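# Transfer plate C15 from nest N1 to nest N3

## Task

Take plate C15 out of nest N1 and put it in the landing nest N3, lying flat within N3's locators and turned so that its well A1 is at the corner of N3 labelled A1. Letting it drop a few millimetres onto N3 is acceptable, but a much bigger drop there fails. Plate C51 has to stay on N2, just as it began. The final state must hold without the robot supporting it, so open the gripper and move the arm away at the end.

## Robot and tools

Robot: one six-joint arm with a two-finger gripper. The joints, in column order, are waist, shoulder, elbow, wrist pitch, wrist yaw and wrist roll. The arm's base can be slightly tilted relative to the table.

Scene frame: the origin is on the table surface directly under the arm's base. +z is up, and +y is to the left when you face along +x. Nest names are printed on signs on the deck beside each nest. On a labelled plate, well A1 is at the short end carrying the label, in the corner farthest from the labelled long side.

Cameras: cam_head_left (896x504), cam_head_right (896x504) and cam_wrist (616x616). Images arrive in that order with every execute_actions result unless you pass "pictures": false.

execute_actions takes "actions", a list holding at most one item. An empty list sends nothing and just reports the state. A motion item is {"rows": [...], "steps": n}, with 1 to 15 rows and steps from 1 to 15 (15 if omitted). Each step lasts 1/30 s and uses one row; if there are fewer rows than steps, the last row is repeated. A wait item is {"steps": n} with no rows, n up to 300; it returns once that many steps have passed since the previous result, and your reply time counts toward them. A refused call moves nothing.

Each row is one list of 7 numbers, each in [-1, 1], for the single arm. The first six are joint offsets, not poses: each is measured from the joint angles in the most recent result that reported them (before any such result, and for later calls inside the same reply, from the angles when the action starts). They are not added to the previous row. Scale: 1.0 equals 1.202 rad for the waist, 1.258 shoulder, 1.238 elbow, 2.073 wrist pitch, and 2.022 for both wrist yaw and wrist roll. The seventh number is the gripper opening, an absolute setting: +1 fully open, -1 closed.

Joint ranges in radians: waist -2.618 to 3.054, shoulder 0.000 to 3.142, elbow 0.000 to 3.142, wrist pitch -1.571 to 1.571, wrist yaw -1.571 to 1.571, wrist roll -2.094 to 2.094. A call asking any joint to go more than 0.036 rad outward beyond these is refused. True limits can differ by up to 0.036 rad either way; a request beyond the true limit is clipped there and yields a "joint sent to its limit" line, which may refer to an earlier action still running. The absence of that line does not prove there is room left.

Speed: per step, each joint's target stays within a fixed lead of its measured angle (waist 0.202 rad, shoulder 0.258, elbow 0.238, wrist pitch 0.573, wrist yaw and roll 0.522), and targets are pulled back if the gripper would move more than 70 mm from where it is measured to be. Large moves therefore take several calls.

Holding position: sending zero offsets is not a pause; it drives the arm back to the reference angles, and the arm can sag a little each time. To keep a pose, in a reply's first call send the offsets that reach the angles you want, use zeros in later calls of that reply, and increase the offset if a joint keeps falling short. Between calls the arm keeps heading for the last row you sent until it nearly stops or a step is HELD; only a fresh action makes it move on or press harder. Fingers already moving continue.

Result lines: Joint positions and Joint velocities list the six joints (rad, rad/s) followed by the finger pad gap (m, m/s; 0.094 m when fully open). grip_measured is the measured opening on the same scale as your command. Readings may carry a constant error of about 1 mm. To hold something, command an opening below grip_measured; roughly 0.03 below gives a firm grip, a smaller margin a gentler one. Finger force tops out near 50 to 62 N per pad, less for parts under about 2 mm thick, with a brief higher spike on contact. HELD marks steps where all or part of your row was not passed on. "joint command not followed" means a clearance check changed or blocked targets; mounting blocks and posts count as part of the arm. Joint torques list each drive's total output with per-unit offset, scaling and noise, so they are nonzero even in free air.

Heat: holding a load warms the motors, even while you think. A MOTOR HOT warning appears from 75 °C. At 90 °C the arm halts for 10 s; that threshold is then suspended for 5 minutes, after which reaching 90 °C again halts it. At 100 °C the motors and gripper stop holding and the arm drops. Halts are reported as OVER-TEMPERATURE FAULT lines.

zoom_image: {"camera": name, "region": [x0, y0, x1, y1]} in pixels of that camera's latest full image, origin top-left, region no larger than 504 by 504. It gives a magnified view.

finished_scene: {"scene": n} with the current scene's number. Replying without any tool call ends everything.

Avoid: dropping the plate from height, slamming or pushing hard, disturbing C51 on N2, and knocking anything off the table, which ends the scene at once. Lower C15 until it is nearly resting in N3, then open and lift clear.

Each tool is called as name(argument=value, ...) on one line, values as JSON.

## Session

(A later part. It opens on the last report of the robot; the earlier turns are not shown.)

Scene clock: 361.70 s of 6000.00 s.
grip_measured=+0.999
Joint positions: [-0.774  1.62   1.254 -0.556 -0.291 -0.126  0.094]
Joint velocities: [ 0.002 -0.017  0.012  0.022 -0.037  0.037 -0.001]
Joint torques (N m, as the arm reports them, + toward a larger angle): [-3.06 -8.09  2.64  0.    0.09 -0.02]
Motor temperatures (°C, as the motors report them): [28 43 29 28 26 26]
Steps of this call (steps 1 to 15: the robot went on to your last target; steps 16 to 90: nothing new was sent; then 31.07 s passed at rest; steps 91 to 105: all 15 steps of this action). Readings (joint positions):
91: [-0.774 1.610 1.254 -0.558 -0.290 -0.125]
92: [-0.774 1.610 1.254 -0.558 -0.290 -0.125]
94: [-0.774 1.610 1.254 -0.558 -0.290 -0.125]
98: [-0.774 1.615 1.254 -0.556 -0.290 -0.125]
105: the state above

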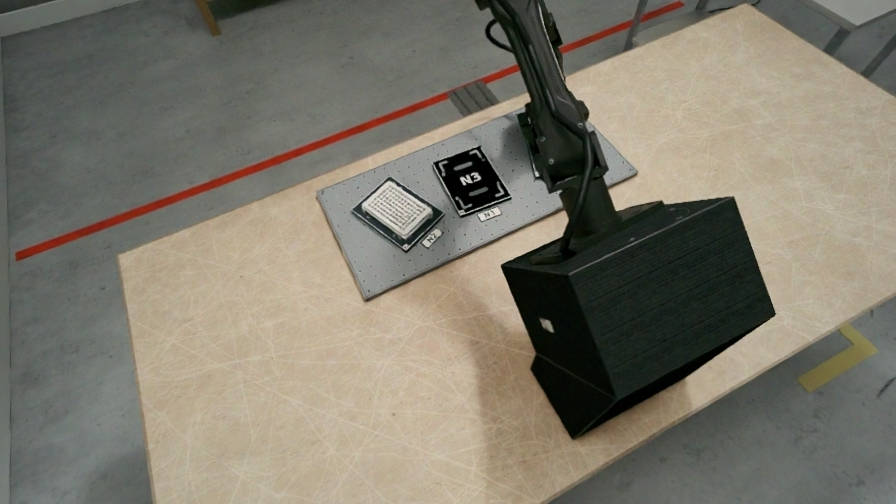

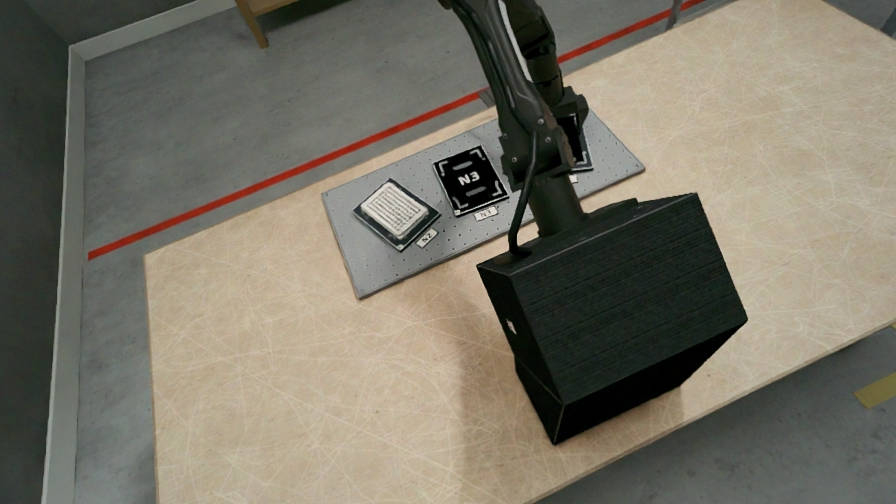

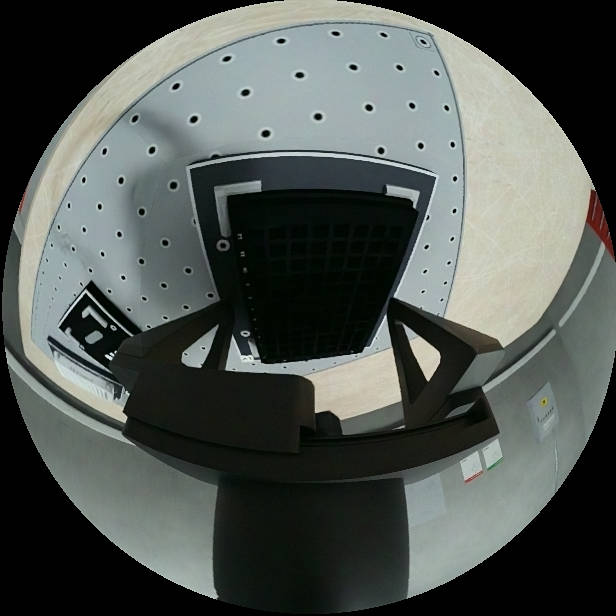

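execute_actions(actions=[{"rows":[[0,-0.01,0,0,0,0,0.9],[0,-0.01,0,0,0,0,0.8],[0,-0.01,0,0,0,0,0.7],[0,-0.01,0,0,0,0,0.62],[0,-0.01,0,0,0,0,0.55],[0,-0.01,0,0,0,0,0.5],[0,-0.01,0,0,0,0,0.46],[0,-0.01,0,0,0,0,0.42],[0,-0.01,0,0,0,0,0.38],[0,-0.01,0,0,0,0,0.34],[0,-0.01,0,0,0,0,0.30]]}])

zoom_image(camera="cam_head_right", region=[530,90,610,180])

Scene clock: 456.43 s of 6000.00 s.
grip_measured=+0.447
Joint positions: [-0.771  1.62   1.254 -0.556 -0.297 -0.126  0.068]
Joint velocities: [-0.002  0.007 -0.007  0.037  0.007 -0.007 -0.   ]
Joint torques (N m, as the arm reports them, + toward a larger angle): [ -3.24 -11.39   2.72  -0.28   0.09  -0.01]
Motor temperatures (°C, as the motors report them): [29 39 29 28 26 26]
Steps of this call (steps 1 to 15: the robot went on to your last target; steps 16 to 90: nothing new was sent; then 91.23 s passed at rest; steps 91 to 105: all 15 steps of this action). Readings (joint positions):
91: [-0.774 1.620 1.254 -0.556 -0.292 -0.126]
92: [-0.773 1.620 1.254 -0.556 -0.295 -0.126]
94: [-0.773 1.620 1.254 -0.556 -0.295 -0.126]
98: [-0.771 1.620 1.254 -0.556 -0.297 -0.126]
105: the state above

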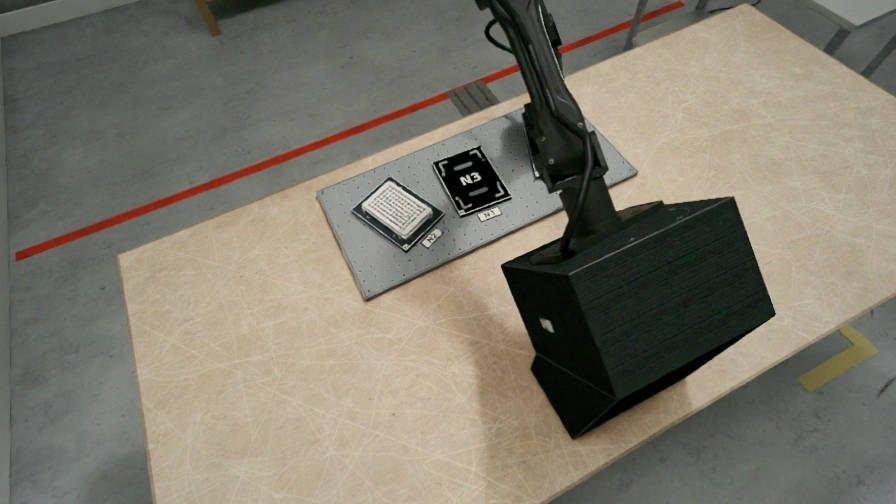

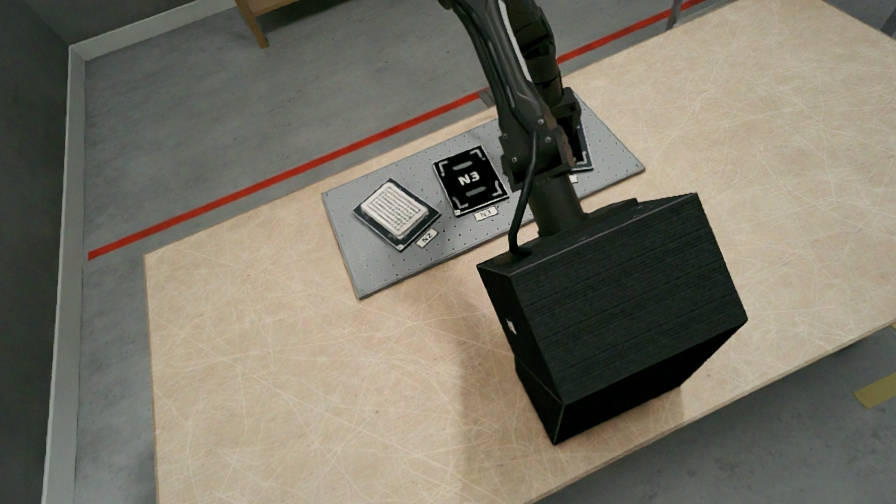

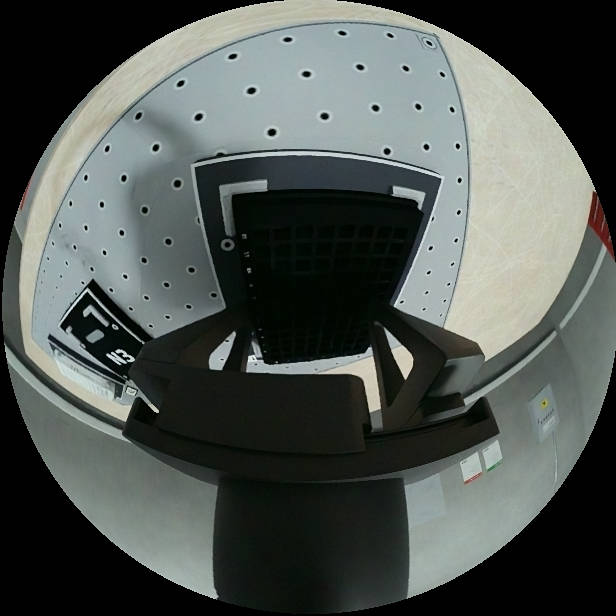

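Region (530, 90, 610, 180) of cam_head_right's 896x504 image, scaled by 5.600, with more detail than that image has.

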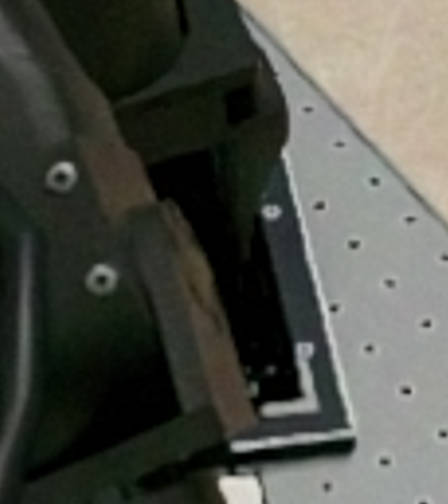

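execute_actions(actions=[{"rows":[[0,-0.012,0,0,0,0,0.36]]}])

zoom_image(camera="cam_wrist", region=[170,150,450,380])

Scene clock: 464.40 s of 6000.00 s.
grip_measured=+0.447
Joint positions: [-0.771  1.62   1.254 -0.556 -0.297 -0.126  0.068]
Joint velocities: [-0.022  0.007  0.012  0.007  0.007 -0.022 -0.001]
Joint torques (N m, as the arm reports them, + toward a larger angle): [ -3.2  -11.66   2.78  -0.29   0.05   0.  ]
Motor temperatures (°C, as the motors report them): [29 41 29 28 26 26]
Steps of this call (steps 1 to 15: the robot went on to your last target; steps 16 to 90: nothing new was sent; then 4.47 s passed at rest; steps 91 to 105: all 15 steps of this action). Readings (joint positions):
91: [-0.771 1.620 1.254 -0.556 -0.297 -0.126]
92: [-0.771 1.620 1.254 -0.556 -0.297 -0.126]
94: [-0.771 1.620 1.254 -0.556 -0.297 -0.126]
98: [-0.771 1.620 1.254 -0.556 -0.297 -0.126]
105: the state above

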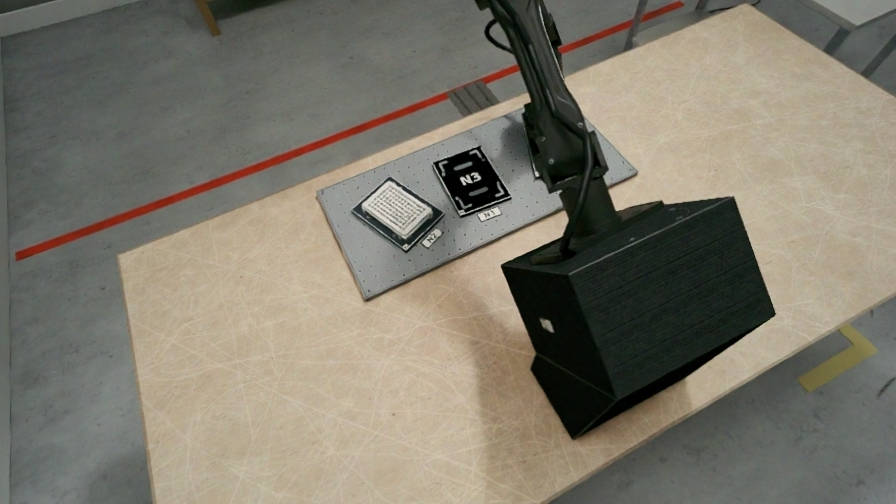

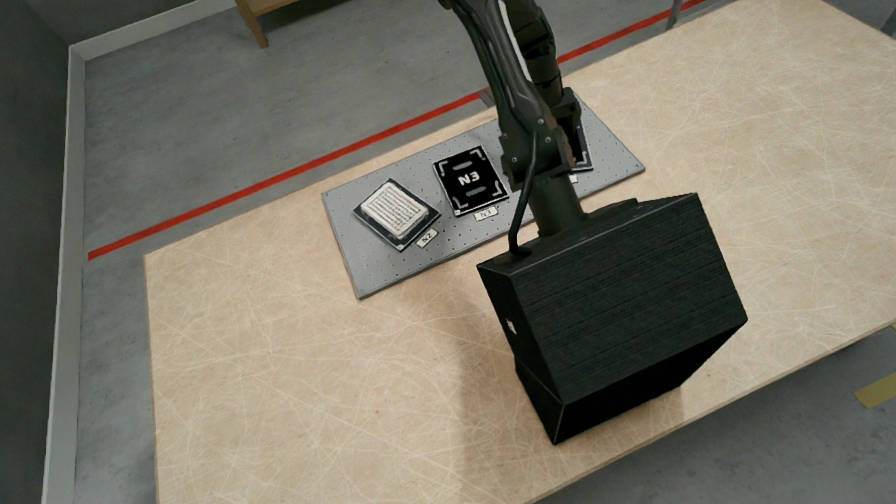

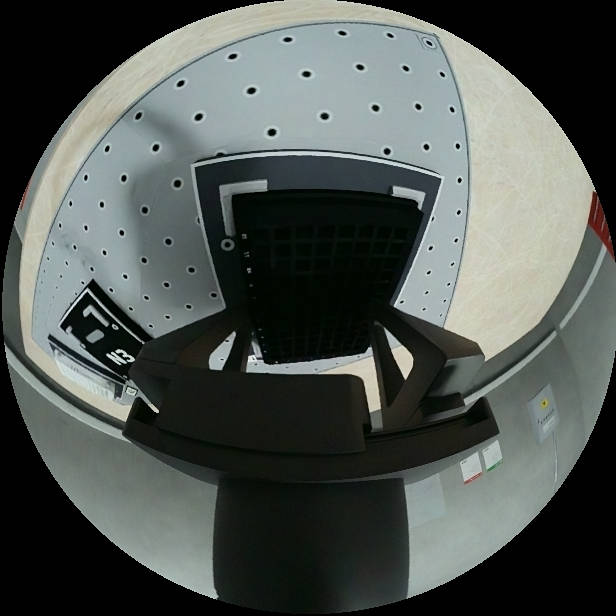

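Region (170, 150, 450, 380) of cam_wrist's 616x616 image, scaled by 1.800, with more detail than that image has; it fills the top 414 rows of this view, and the rest is white.

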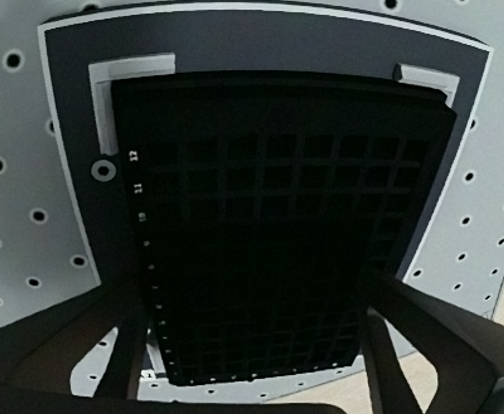

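execute_actions(actions=[{"rows":[[0,-0.012,0.002,0,0,0,0.41],[0,-0.018,0.004,-0.002,0,0,0.41],[0,-0.024,0.006,-0.005,0,0,0.41],[-0.002,-0.03,0.008,-0.009,0,0,0.41],[-0.004,-0.037,0.01,-0.014,0,0,0.41],[-0.007,-0.045,0.012,-0.02,0,0,0.41],[-0.010,-0.054,0.014,-0.027,0,0,0.41],[-0.013,-0.063,0.016,-0.034,0,0,0.41],[-0.016,-0.072,0.018,-0.041,0,0,0.41],[-0.019,-0.081,0.02,-0.048,0,0,0.41],[-0.022,-0.09,0.022,-0.055,0,0,0.41],[-0.025,-0.099,0.024,-0.062,0,0,0.41],[-0.027,-0.107,0.026,-0.068,0,0,0.41],[-0.029,-0.114,0.028,-0.073,0,0,0.41],[-0.03,-0.12,0.029,-0.077,0,0,0.41]]}], pictures=false)

execute_actions(actions=[{"steps":12}])

Scene clock: 480.40 s of 6000.00 s.
grip_measured=+0.447
Joint positions: [-0.782  1.507  1.261 -0.659 -0.294 -0.125  0.068]
Joint velocities: [-0.09  -0.31   0.1   -0.271  0.007  0.022  0.001]
Joint torques (N m, as the arm reports them, + toward a larger angle): [ -4.3  -11.92   4.9   -0.39   0.03  -0.01]
Motor temperatures (°C, as the motors report them): [29 42 29 28 26 26]
Steps of this call (steps 1 to 15: the robot went on to your last target; steps 16 to 90: nothing new was sent; then 12.50 s passed at rest; steps 91 to 105: all 15 steps of this action). Readings (joint positions):
91: [-0.771 1.620 1.254 -0.556 -0.297 -0.126]
92: [-0.771 1.620 1.254 -0.556 -0.297 -0.126]
94: [-0.771 1.619 1.254 -0.556 -0.297 -0.126]
98: [-0.772 1.596 1.254 -0.580 -0.288 -0.125]
105: the state above

Scene clock: 480.80 s of 6000.00 s.
grip_measured=+0.447
Joint positions: [-0.788  1.484  1.272 -0.701 -0.295 -0.125  0.068]
Joint velocities: [ 0.007 -0.012 -0.007 -0.037  0.022 -0.022  0.001]
Joint torques (N m, as the arm reports them, + toward a larger angle): [ -4.03 -11.43   4.64  -0.44   0.08   0.02]
Motor temperatures (°C, as the motors report them): [29 42 29 28 26 26]
Steps of this call (steps 1 to 12: the robot went on to your last target). Readings (joint positions):
1: [-0.785 1.498 1.264 -0.667 -0.294 -0.125]
2: [-0.787 1.491 1.267 -0.674 -0.294 -0.125]
4: [-0.788 1.484 1.271 -0.681 -0.294 -0.125]
8: [-0.788 1.484 1.272 -0.695 -0.295 -0.125]
12: the state above

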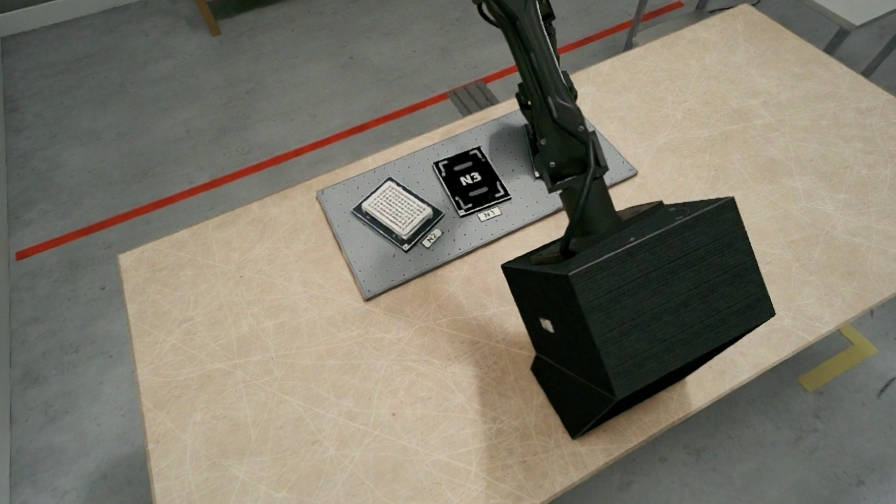

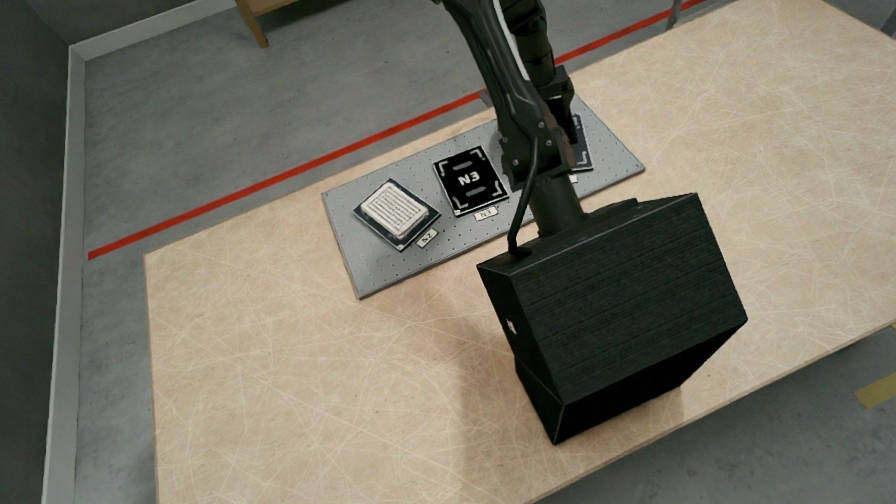

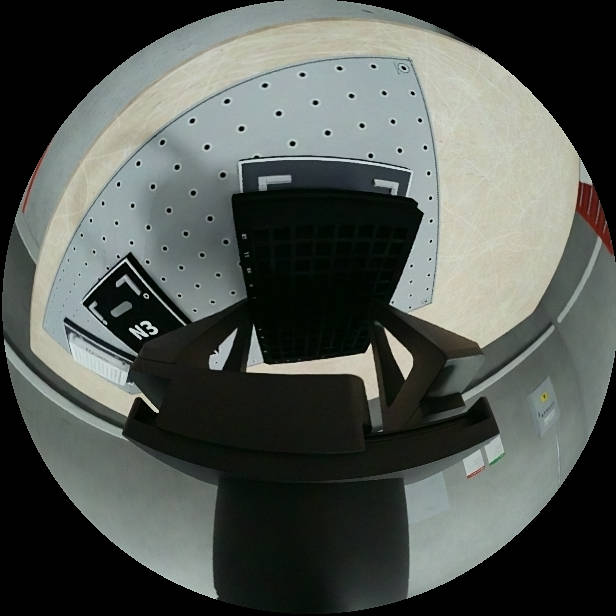

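execute_actions(actions=[{"rows":[[0.005,-0.006,-0.002,0,0.002,0.001,0.41],[0.015,-0.014,-0.005,0,0.006,0.004,0.41],[0.03,-0.023,-0.009,0,0.012,0.008,0.41],[0.05,-0.032,-0.014,0.001,0.02,0.013,0.41],[0.072,-0.041,-0.02,0.002,0.029,0.019,0.41],[0.095,-0.049,-0.026,0.003,0.038,0.025,0.41],[0.118,-0.056,-0.032,0.004,0.047,0.031,0.41],[0.141,-0.062,-0.038,0.005,0.056,0.037,0.41],[0.164,-0.067,-0.044,0.006,0.066,0.043,0.41],[0.187,-0.072,-0.05,0.007,0.075,0.049,0.41],[0.21,-0.076,-0.056,0.008,0.084,0.055,0.41],[0.233,-0.08,-0.062,0.009,0.093,0.061,0.41],[0.256,-0.083,-0.068,0.01,0.102,0.067,0.41],[0.28,-0.086,-0.074,0.011,0.112,0.074,0.41],[0.305,-0.089,-0.08,0.012,0.122,0.08,0.41]]}], pictures=false)

execute_actions(actions=[{"rows":[[0.023,-0.001,-0.006,0.001,0.009,0.006,0.41],[0.046,-0.002,-0.012,0.002,0.018,0.012,0.41],[0.069,-0.003,-0.018,0.003,0.027,0.018,0.41],[0.092,-0.004,-0.024,0.004,0.036,0.024,0.41],[0.115,-0.005,-0.03,0.005,0.045,0.03,0.41],[0.138,-0.006,-0.036,0.006,0.054,0.036,0.41],[0.161,-0.007,-0.042,0.007,0.063,0.042,0.41],[0.184,-0.008,-0.048,0.008,0.072,0.048,0.41],[0.207,-0.01,-0.054,0.009,0.081,0.054,0.41],[0.23,-0.012,-0.06,0.01,0.09,0.06,0.41],[0.253,-0.014,-0.066,0.011,0.099,0.066,0.41],[0.276,-0.016,-0.072,0.012,0.108,0.072,0.41],[0.297,-0.018,-0.077,0.013,0.116,0.077,0.41],[0.313,-0.02,-0.081,0.014,0.122,0.081,0.41],[0.325,-0.02,-0.083,0.014,0.126,0.084,0.41]]}], pictures=false)

execute_actions(actions=[{"steps":15}])

Scene clock: 520.33 s of 6000.00 s.
grip_measured=+0.447
Joint positions: [-0.473  1.401  1.201 -0.692 -0.136 -0.02   0.068]
Joint velocities: [ 0.759 -0.1   -0.217  0.066  0.535  0.3    0.001]
Joint torques (N m, as the arm reports them, + toward a larger angle): [ -1.02 -12.69   2.35  -0.23   0.06   0.02]
Motor temperatures (°C, as the motors report them): [29 43 30 28 26 26]
Steps of this call (steps 1 to 30: the robot went on to your last target; steps 31 to 90: nothing new was sent; then 36.03 s passed at rest; steps 91 to 105: all 15 steps of this action). Readings (joint positions):
91: [-0.788 1.484 1.272 -0.704 -0.295 -0.125]
92: [-0.786 1.484 1.272 -0.704 -0.293 -0.125]
94: [-0.769 1.483 1.271 -0.704 -0.283 -0.120]
98: [-0.674 1.452 1.248 -0.702 -0.240 -0.093]
105: the state above

Scene clock: 520.83 s of 6000.00 s.
grip_measured=+0.447
Joint positions: [-0.118  1.401  1.116 -0.681  0.047  0.103  0.068]
Joint velocities: [ 0.632 -0.007 -0.164 -0.051  0.3    0.227 -0.001]
Joint torques (N m, as the arm reports them, + toward a larger angle): [  0.21 -12.7    2.36  -0.42   0.11   0.05]
Motor temperatures (°C, as the motors report them): [29 43 30 28 26 26]
Steps of this call (steps 1 to 15: all 15 steps of this action). Readings (joint positions):
1: [-0.451 1.400 1.197 -0.693 -0.130 -0.016]
2: [-0.436 1.401 1.196 -0.694 -0.130 -0.014]
4: [-0.407 1.401 1.193 -0.694 -0.113 -0.004]
8: [-0.309 1.401 1.169 -0.686 -0.058 0.030]
15: the state above

Scene clock: 521.33 s of 6000.00 s.
grip_measured=+0.447
Joint positions: [-0.083  1.401  1.107 -0.676  0.107  0.143  0.068]
Joint velocities: [-0.007  0.002 -0.012 -0.022  0.007  0.007 -0.   ]
Joint torques (N m, as the arm reports them, + toward a larger angle): [  0.5  -12.51   2.2   -0.41   0.07   0.04]
Motor temperatures (°C, as the motors report them): [29 43 30 28 26 26]
Steps of this call (steps 1 to 15: the robot went on to your last target). Readings (joint positions):
1: [-0.100 1.401 1.112 -0.681 0.057 0.111]
2: [-0.089 1.401 1.109 -0.681 0.064 0.117]
4: [-0.083 1.401 1.107 -0.681 0.077 0.126]
8: [-0.083 1.401 1.107 -0.678 0.097 0.137]
15: the state above

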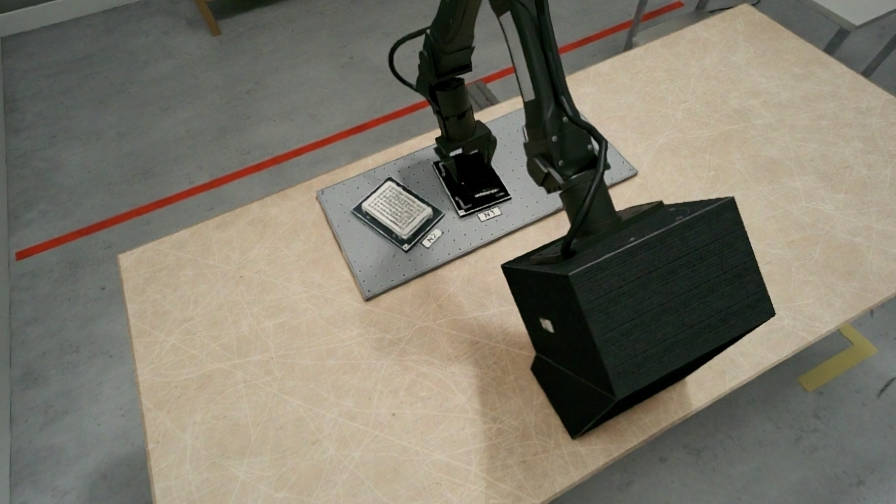

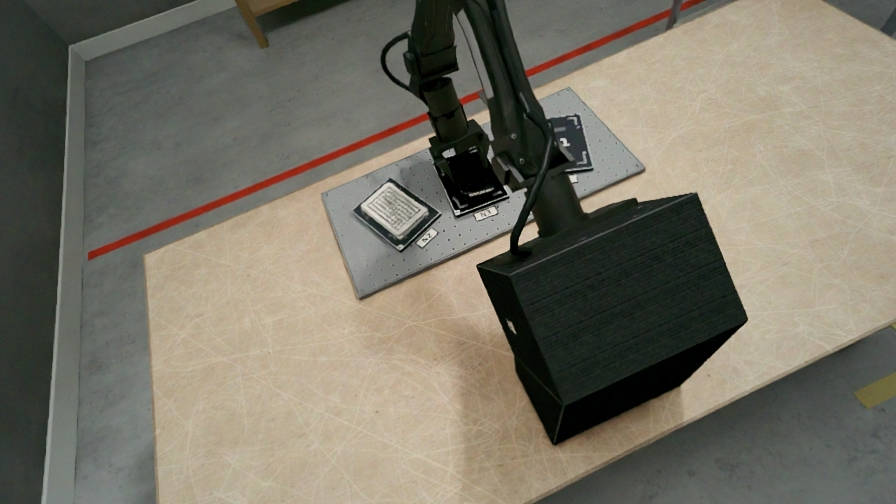

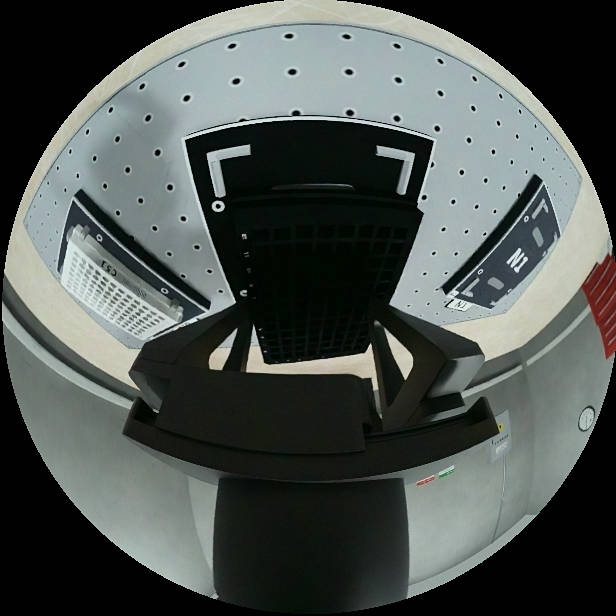

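execute_actions(actions=[])

Scene clock: 542.50 s of 6000.00 s.
grip_measured=+0.447
Joint positions: [-0.083  1.401  1.107 -0.676  0.109  0.144  0.068]
Joint velocities: [ 0.002 -0.007  0.012 -0.022 -0.007 -0.095 -0.   ]
Joint torques (N m, as the arm reports them, + toward a larger angle): [  0.59 -12.67   2.13  -0.44   0.08   0.05]
Motor temperatures (°C, as the motors report them): [28 44 29 28 26 26]
Steps of this call (steps 1 to 15: the robot went on to your last target; steps 16 to 90: nothing new was sent; then 18.17 s passed at rest). Readings (joint positions):
1: [-0.083 1.401 1.107 -0.676 0.108 0.143]
2: [-0.083 1.401 1.107 -0.676 0.108 0.143]
4: [-0.083 1.401 1.107 -0.676 0.108 0.144]
8: [-0.083 1.401 1.107 -0.676 0.109 0.144]
90: the state above
The arm was judged still, so your last target was given up. Only a new action makes it travel on or press farther. Fingers that are still opening or closing keep moving.

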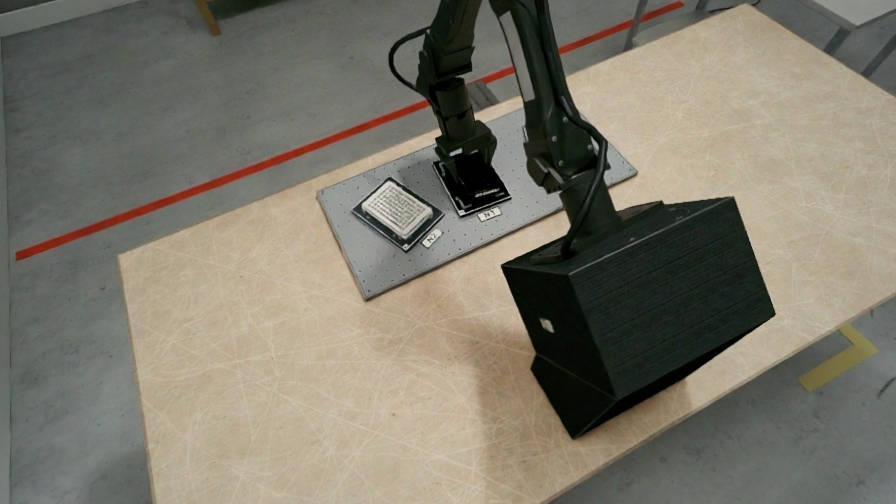

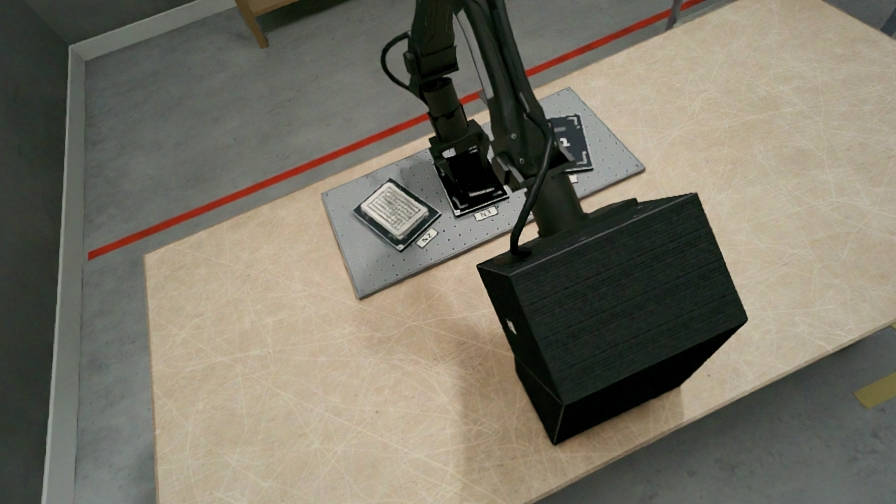

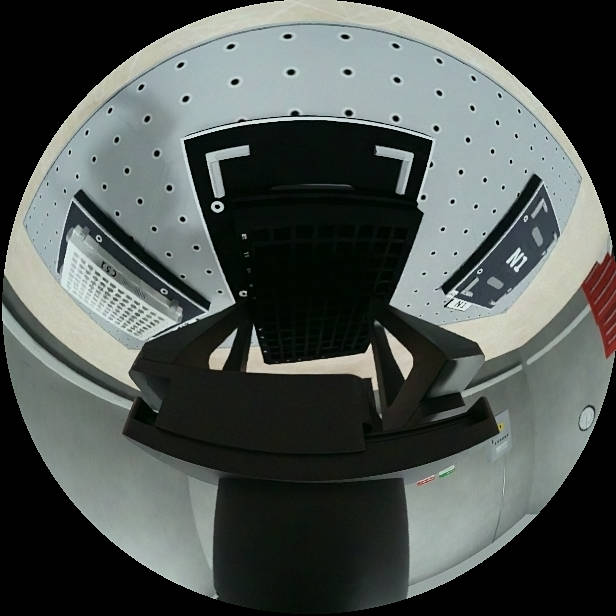

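execute_actions(actions=[{"rows":[[0,-0.012,0,0,0,0,0.41],[0,-0.024,-0.005,0,0.005,0.003,0.41],[0.004,-0.036,-0.01,0.003,0.012,0.008,0.41],[0.008,-0.046,-0.015,0.006,0.02,0.013,0.41],[0.012,-0.05,-0.02,0.009,0.028,0.018,0.41],[0.016,-0.05,-0.025,0.012,0.035,0.022,0.41],[0.02,-0.05,-0.03,0.014,0.042,0.026,0.41],[0.025,-0.05,-0.033,0.015,0.047,0.03,0.41]],"steps":15}])

execute_actions(actions=[{"steps":10}])

Scene clock: 557.80 s of 6000.00 s.
grip_measured=+0.447
Joint positions: [-0.062  1.357  1.079 -0.66   0.184  0.192  0.068]
Joint velocities: [ 0.007 -0.002 -0.007  0.066  0.125 -0.037  0.   ]
Joint torques (N m, as the arm reports them, + toward a larger angle): [  1.29 -11.76   2.35  -0.35   0.12   0.08]
Motor temperatures (°C, as the motors report them): [28 44 29 28 26 26]
Steps of this call (steps 1 to 90: nothing new was sent; then 11.80 s passed at rest; steps 91 to 105: all 15 steps of this action). Readings (joint positions):
91: [-0.083 1.401 1.107 -0.676 0.109 0.144]
92: [-0.083 1.401 1.107 -0.676 0.109 0.144]
94: [-0.083 1.394 1.105 -0.675 0.115 0.148]
98: [-0.074 1.361 1.089 -0.667 0.152 0.171]
105: the state above

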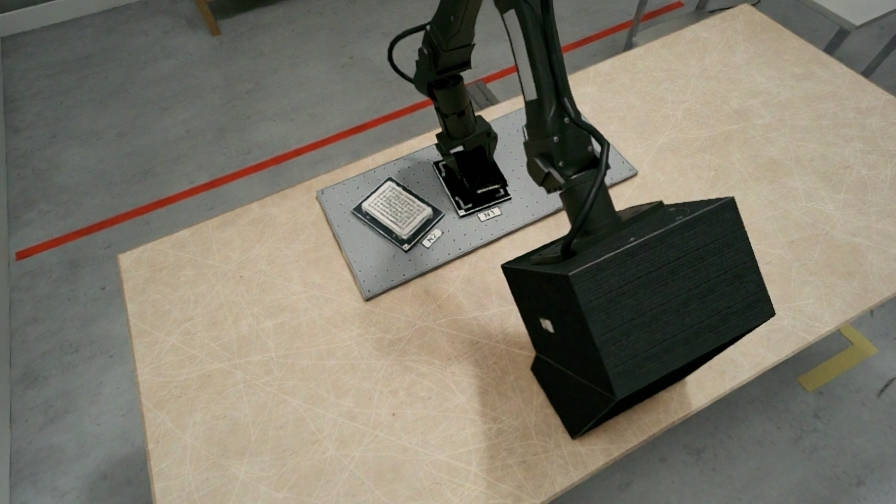

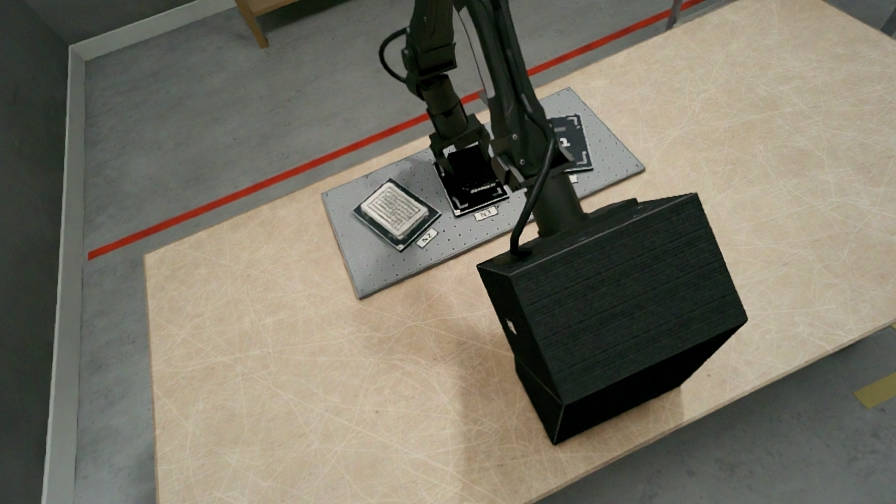

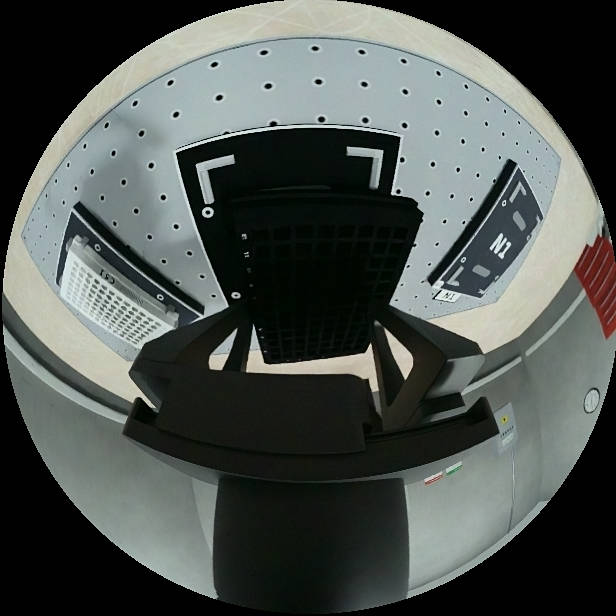

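Scene clock: 558.13 s of 6000.00 s.
grip_measured=+0.447
Joint positions: [-0.062  1.357  1.079 -0.658  0.191  0.197  0.068]
Joint velocities: [ 0.007 -0.002 -0.002 -0.037  0.007 -0.066 -0.001]
Joint torques (N m, as the arm reports them, + toward a larger angle): [  1.14 -11.74   2.22  -0.3    0.14   0.06]
Motor temperatures (°C, as the motors report them): [28 44 29 28 26 26]
Steps of this call (steps 1 to 10: the robot went on to your last target). Readings (joint positions):
1: [-0.062 1.357 1.079 -0.660 0.186 0.194]
2: [-0.062 1.357 1.079 -0.660 0.187 0.195]
4: [-0.062 1.357 1.079 -0.659 0.189 0.196]
8: [-0.062 1.357 1.079 -0.658 0.191 0.197]
10: the state above

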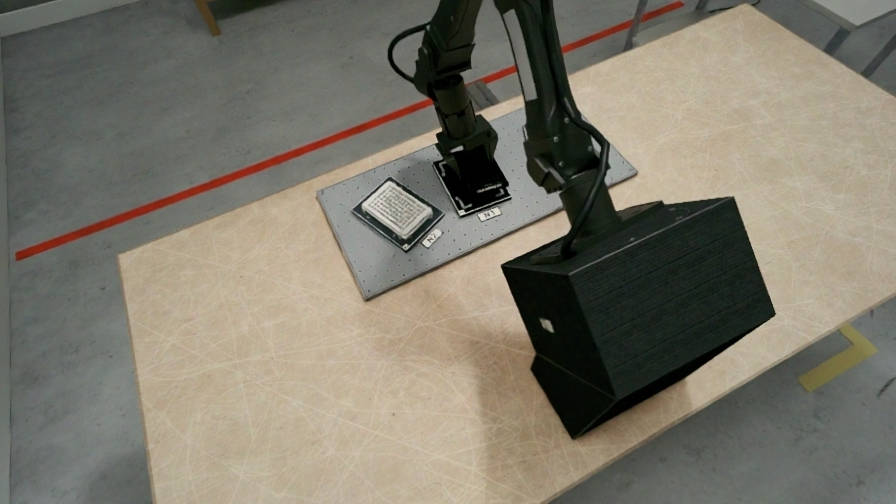

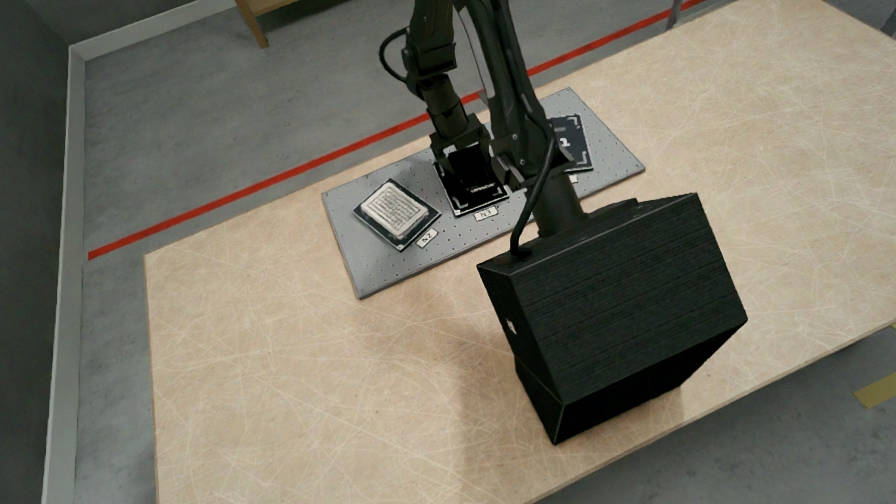

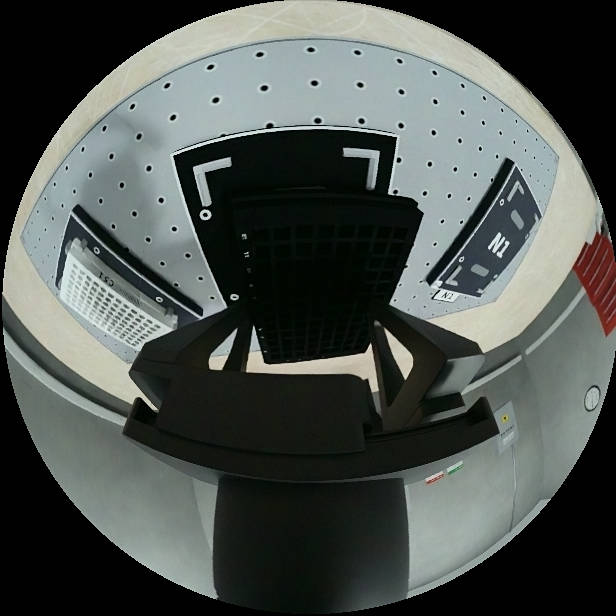

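execute_actions(actions=[{"rows":[[0.008,0,0,0,0,-0.004,0.41],[0.016,0,0,0,0,-0.008,0.41],[0.024,0,0,0,0.003,-0.012,0.41],[0.03,0,0,0,0.005,-0.016,0.41],[0.034,0,0,0,0.006,-0.02,0.41],[0.036,0,0,0,0.007,-0.023,0.41]],"steps":15}])

Scene clock: 570.13 s of 6000.00 s.
grip_measured=+0.447
Joint positions: [-0.027  1.357  1.079 -0.658  0.195  0.157  0.068]
Joint velocities: [-0.002 -0.012  0.012  0.051 -0.007 -0.066  0.   ]
Joint torques (N m, as the arm reports them, + toward a larger angle): [  1.21 -10.     3.04  -0.48   0.06   0.03]
Motor temperatures (°C, as the motors report them): [28 44 29 28 26 26]
Steps of this call (steps 1 to 15: the robot went on to your last target; steps 16 to 90: nothing new was sent; then 8.50 s passed at rest; steps 91 to 105: all 15 steps of this action). Readings (joint positions):
91: [-0.062 1.357 1.079 -0.658 0.192 0.197]
92: [-0.061 1.357 1.079 -0.658 0.192 0.195]
94: [-0.053 1.357 1.079 -0.658 0.193 0.188]
98: [-0.029 1.357 1.079 -0.658 0.193 0.169]
105: the state above

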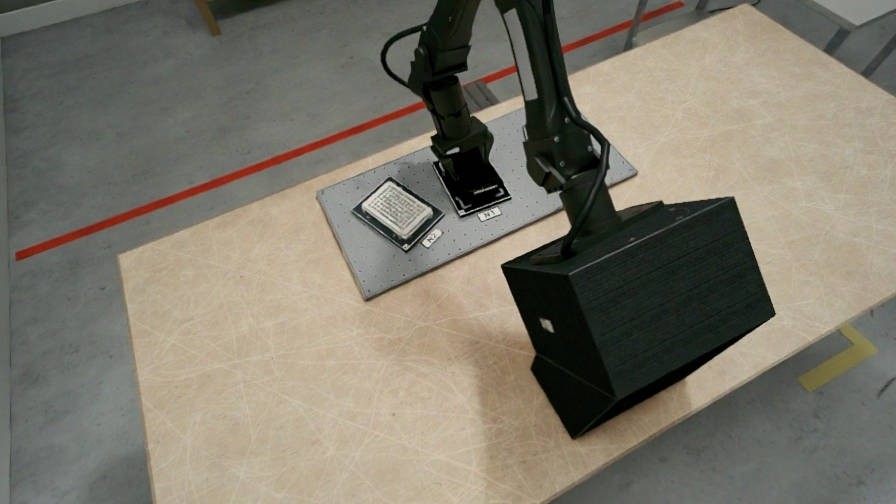

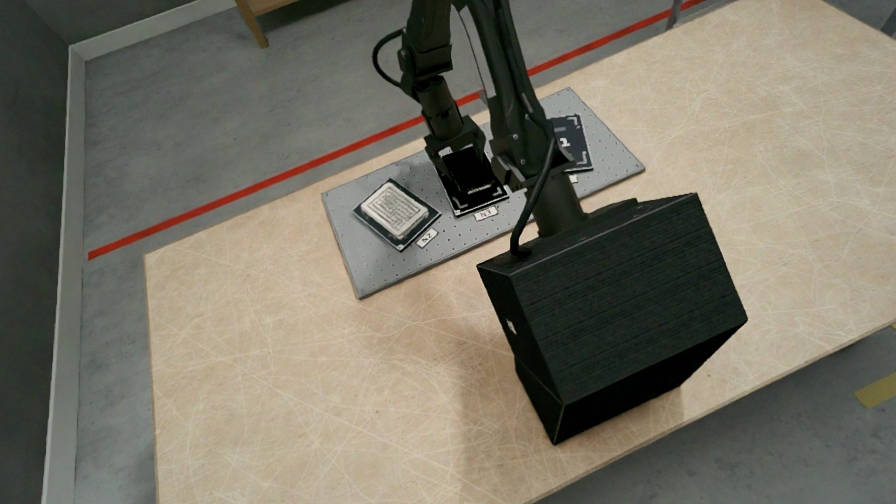

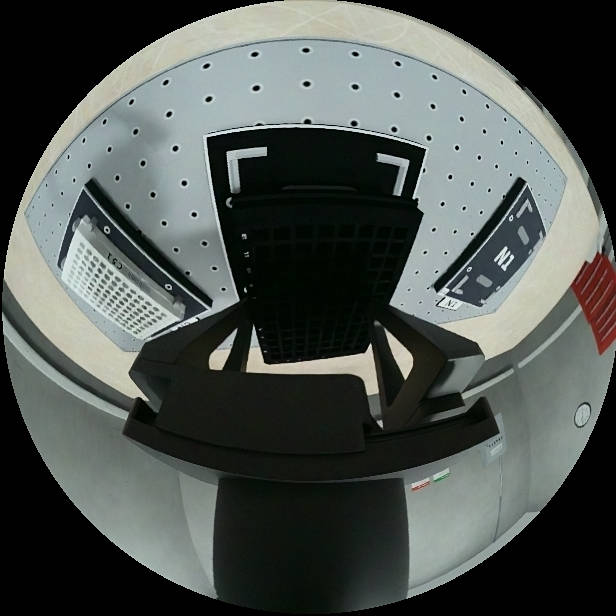

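execute_actions(actions=[{"rows":[[0,0,0.015,0,0,0,0.41],[0,0.005,0.028,-0.003,0,0,0.41],[0,0.012,0.04,-0.006,0,0,0.41],[0,0.02,0.052,-0.009,0,0,0.41],[0,0.028,0.063,-0.012,0,0,0.41],[0,0.035,0.072,-0.015,0,0,0.41],[0,0.041,0.078,-0.018,0,0,0.41]],"steps":15}])

Scene clock: 582.83 s of 6000.00 s.
grip_measured=+0.447
Joint positions: [-0.027  1.404  1.154 -0.678  0.195  0.154  0.068]
Joint velocities: [-0.002  0.012 -0.012 -0.095 -0.007  0.081  0.   ]
Joint torques (N m, as the arm reports them, + toward a larger angle): [  0.86 -10.27   4.54  -0.62  -0.02   0.02]
Motor temperatures (°C, as the motors report them): [28 43 29 28 26 26]
Steps of this call (steps 1 to 15: the robot went on to your last target; steps 16 to 90: nothing new was sent; then 9.20 s passed at rest; steps 91 to 105: all 15 steps of this action). Readings (joint positions):
91: [-0.027 1.357 1.079 -0.658 0.195 0.154]
92: [-0.027 1.357 1.079 -0.658 0.195 0.154]
94: [-0.027 1.363 1.093 -0.666 0.195 0.154]
98: [-0.027 1.396 1.144 -0.672 0.195 0.154]
105: the state above

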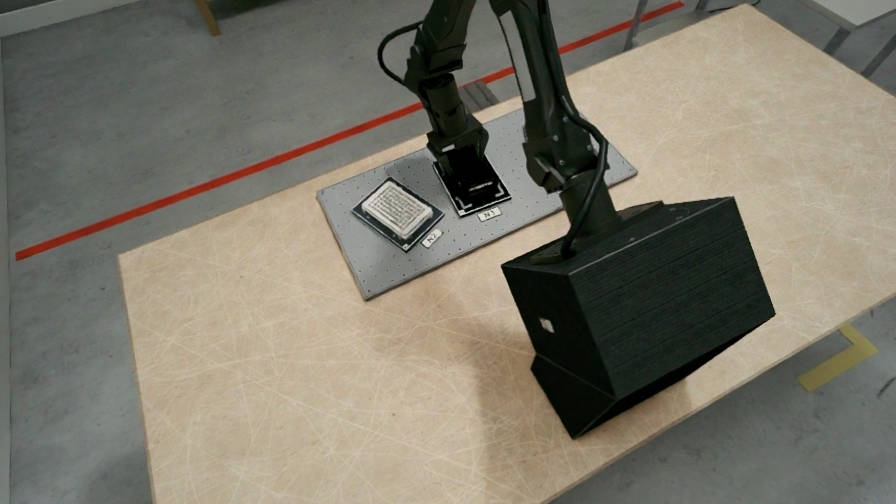

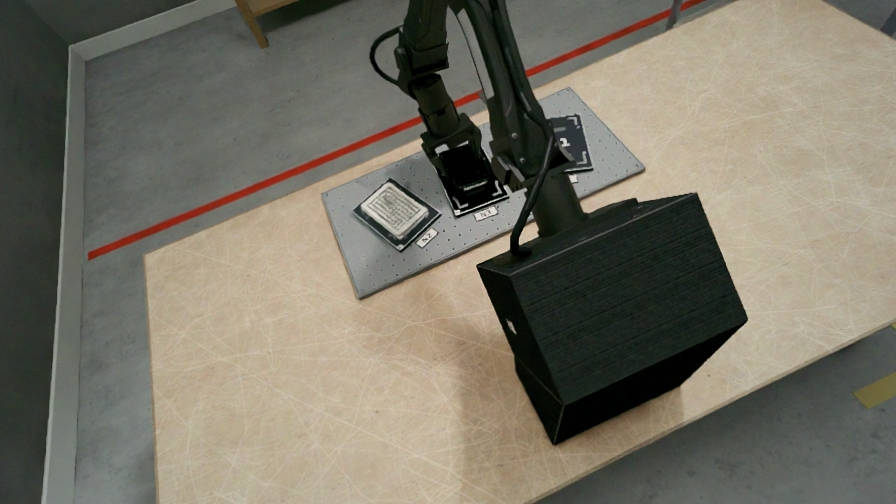

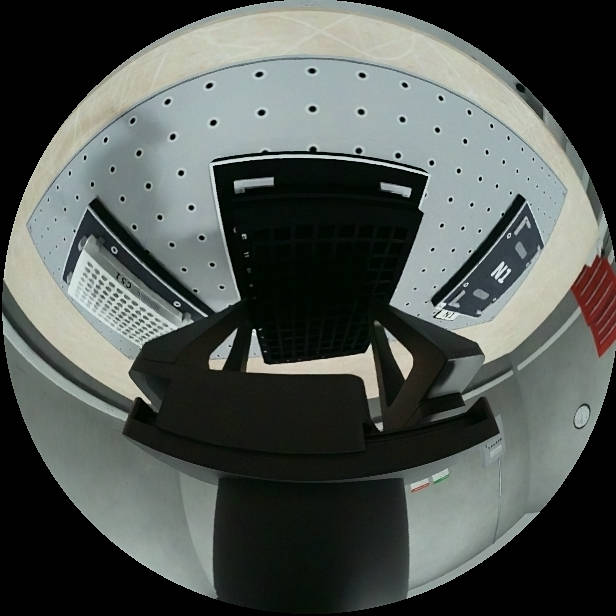

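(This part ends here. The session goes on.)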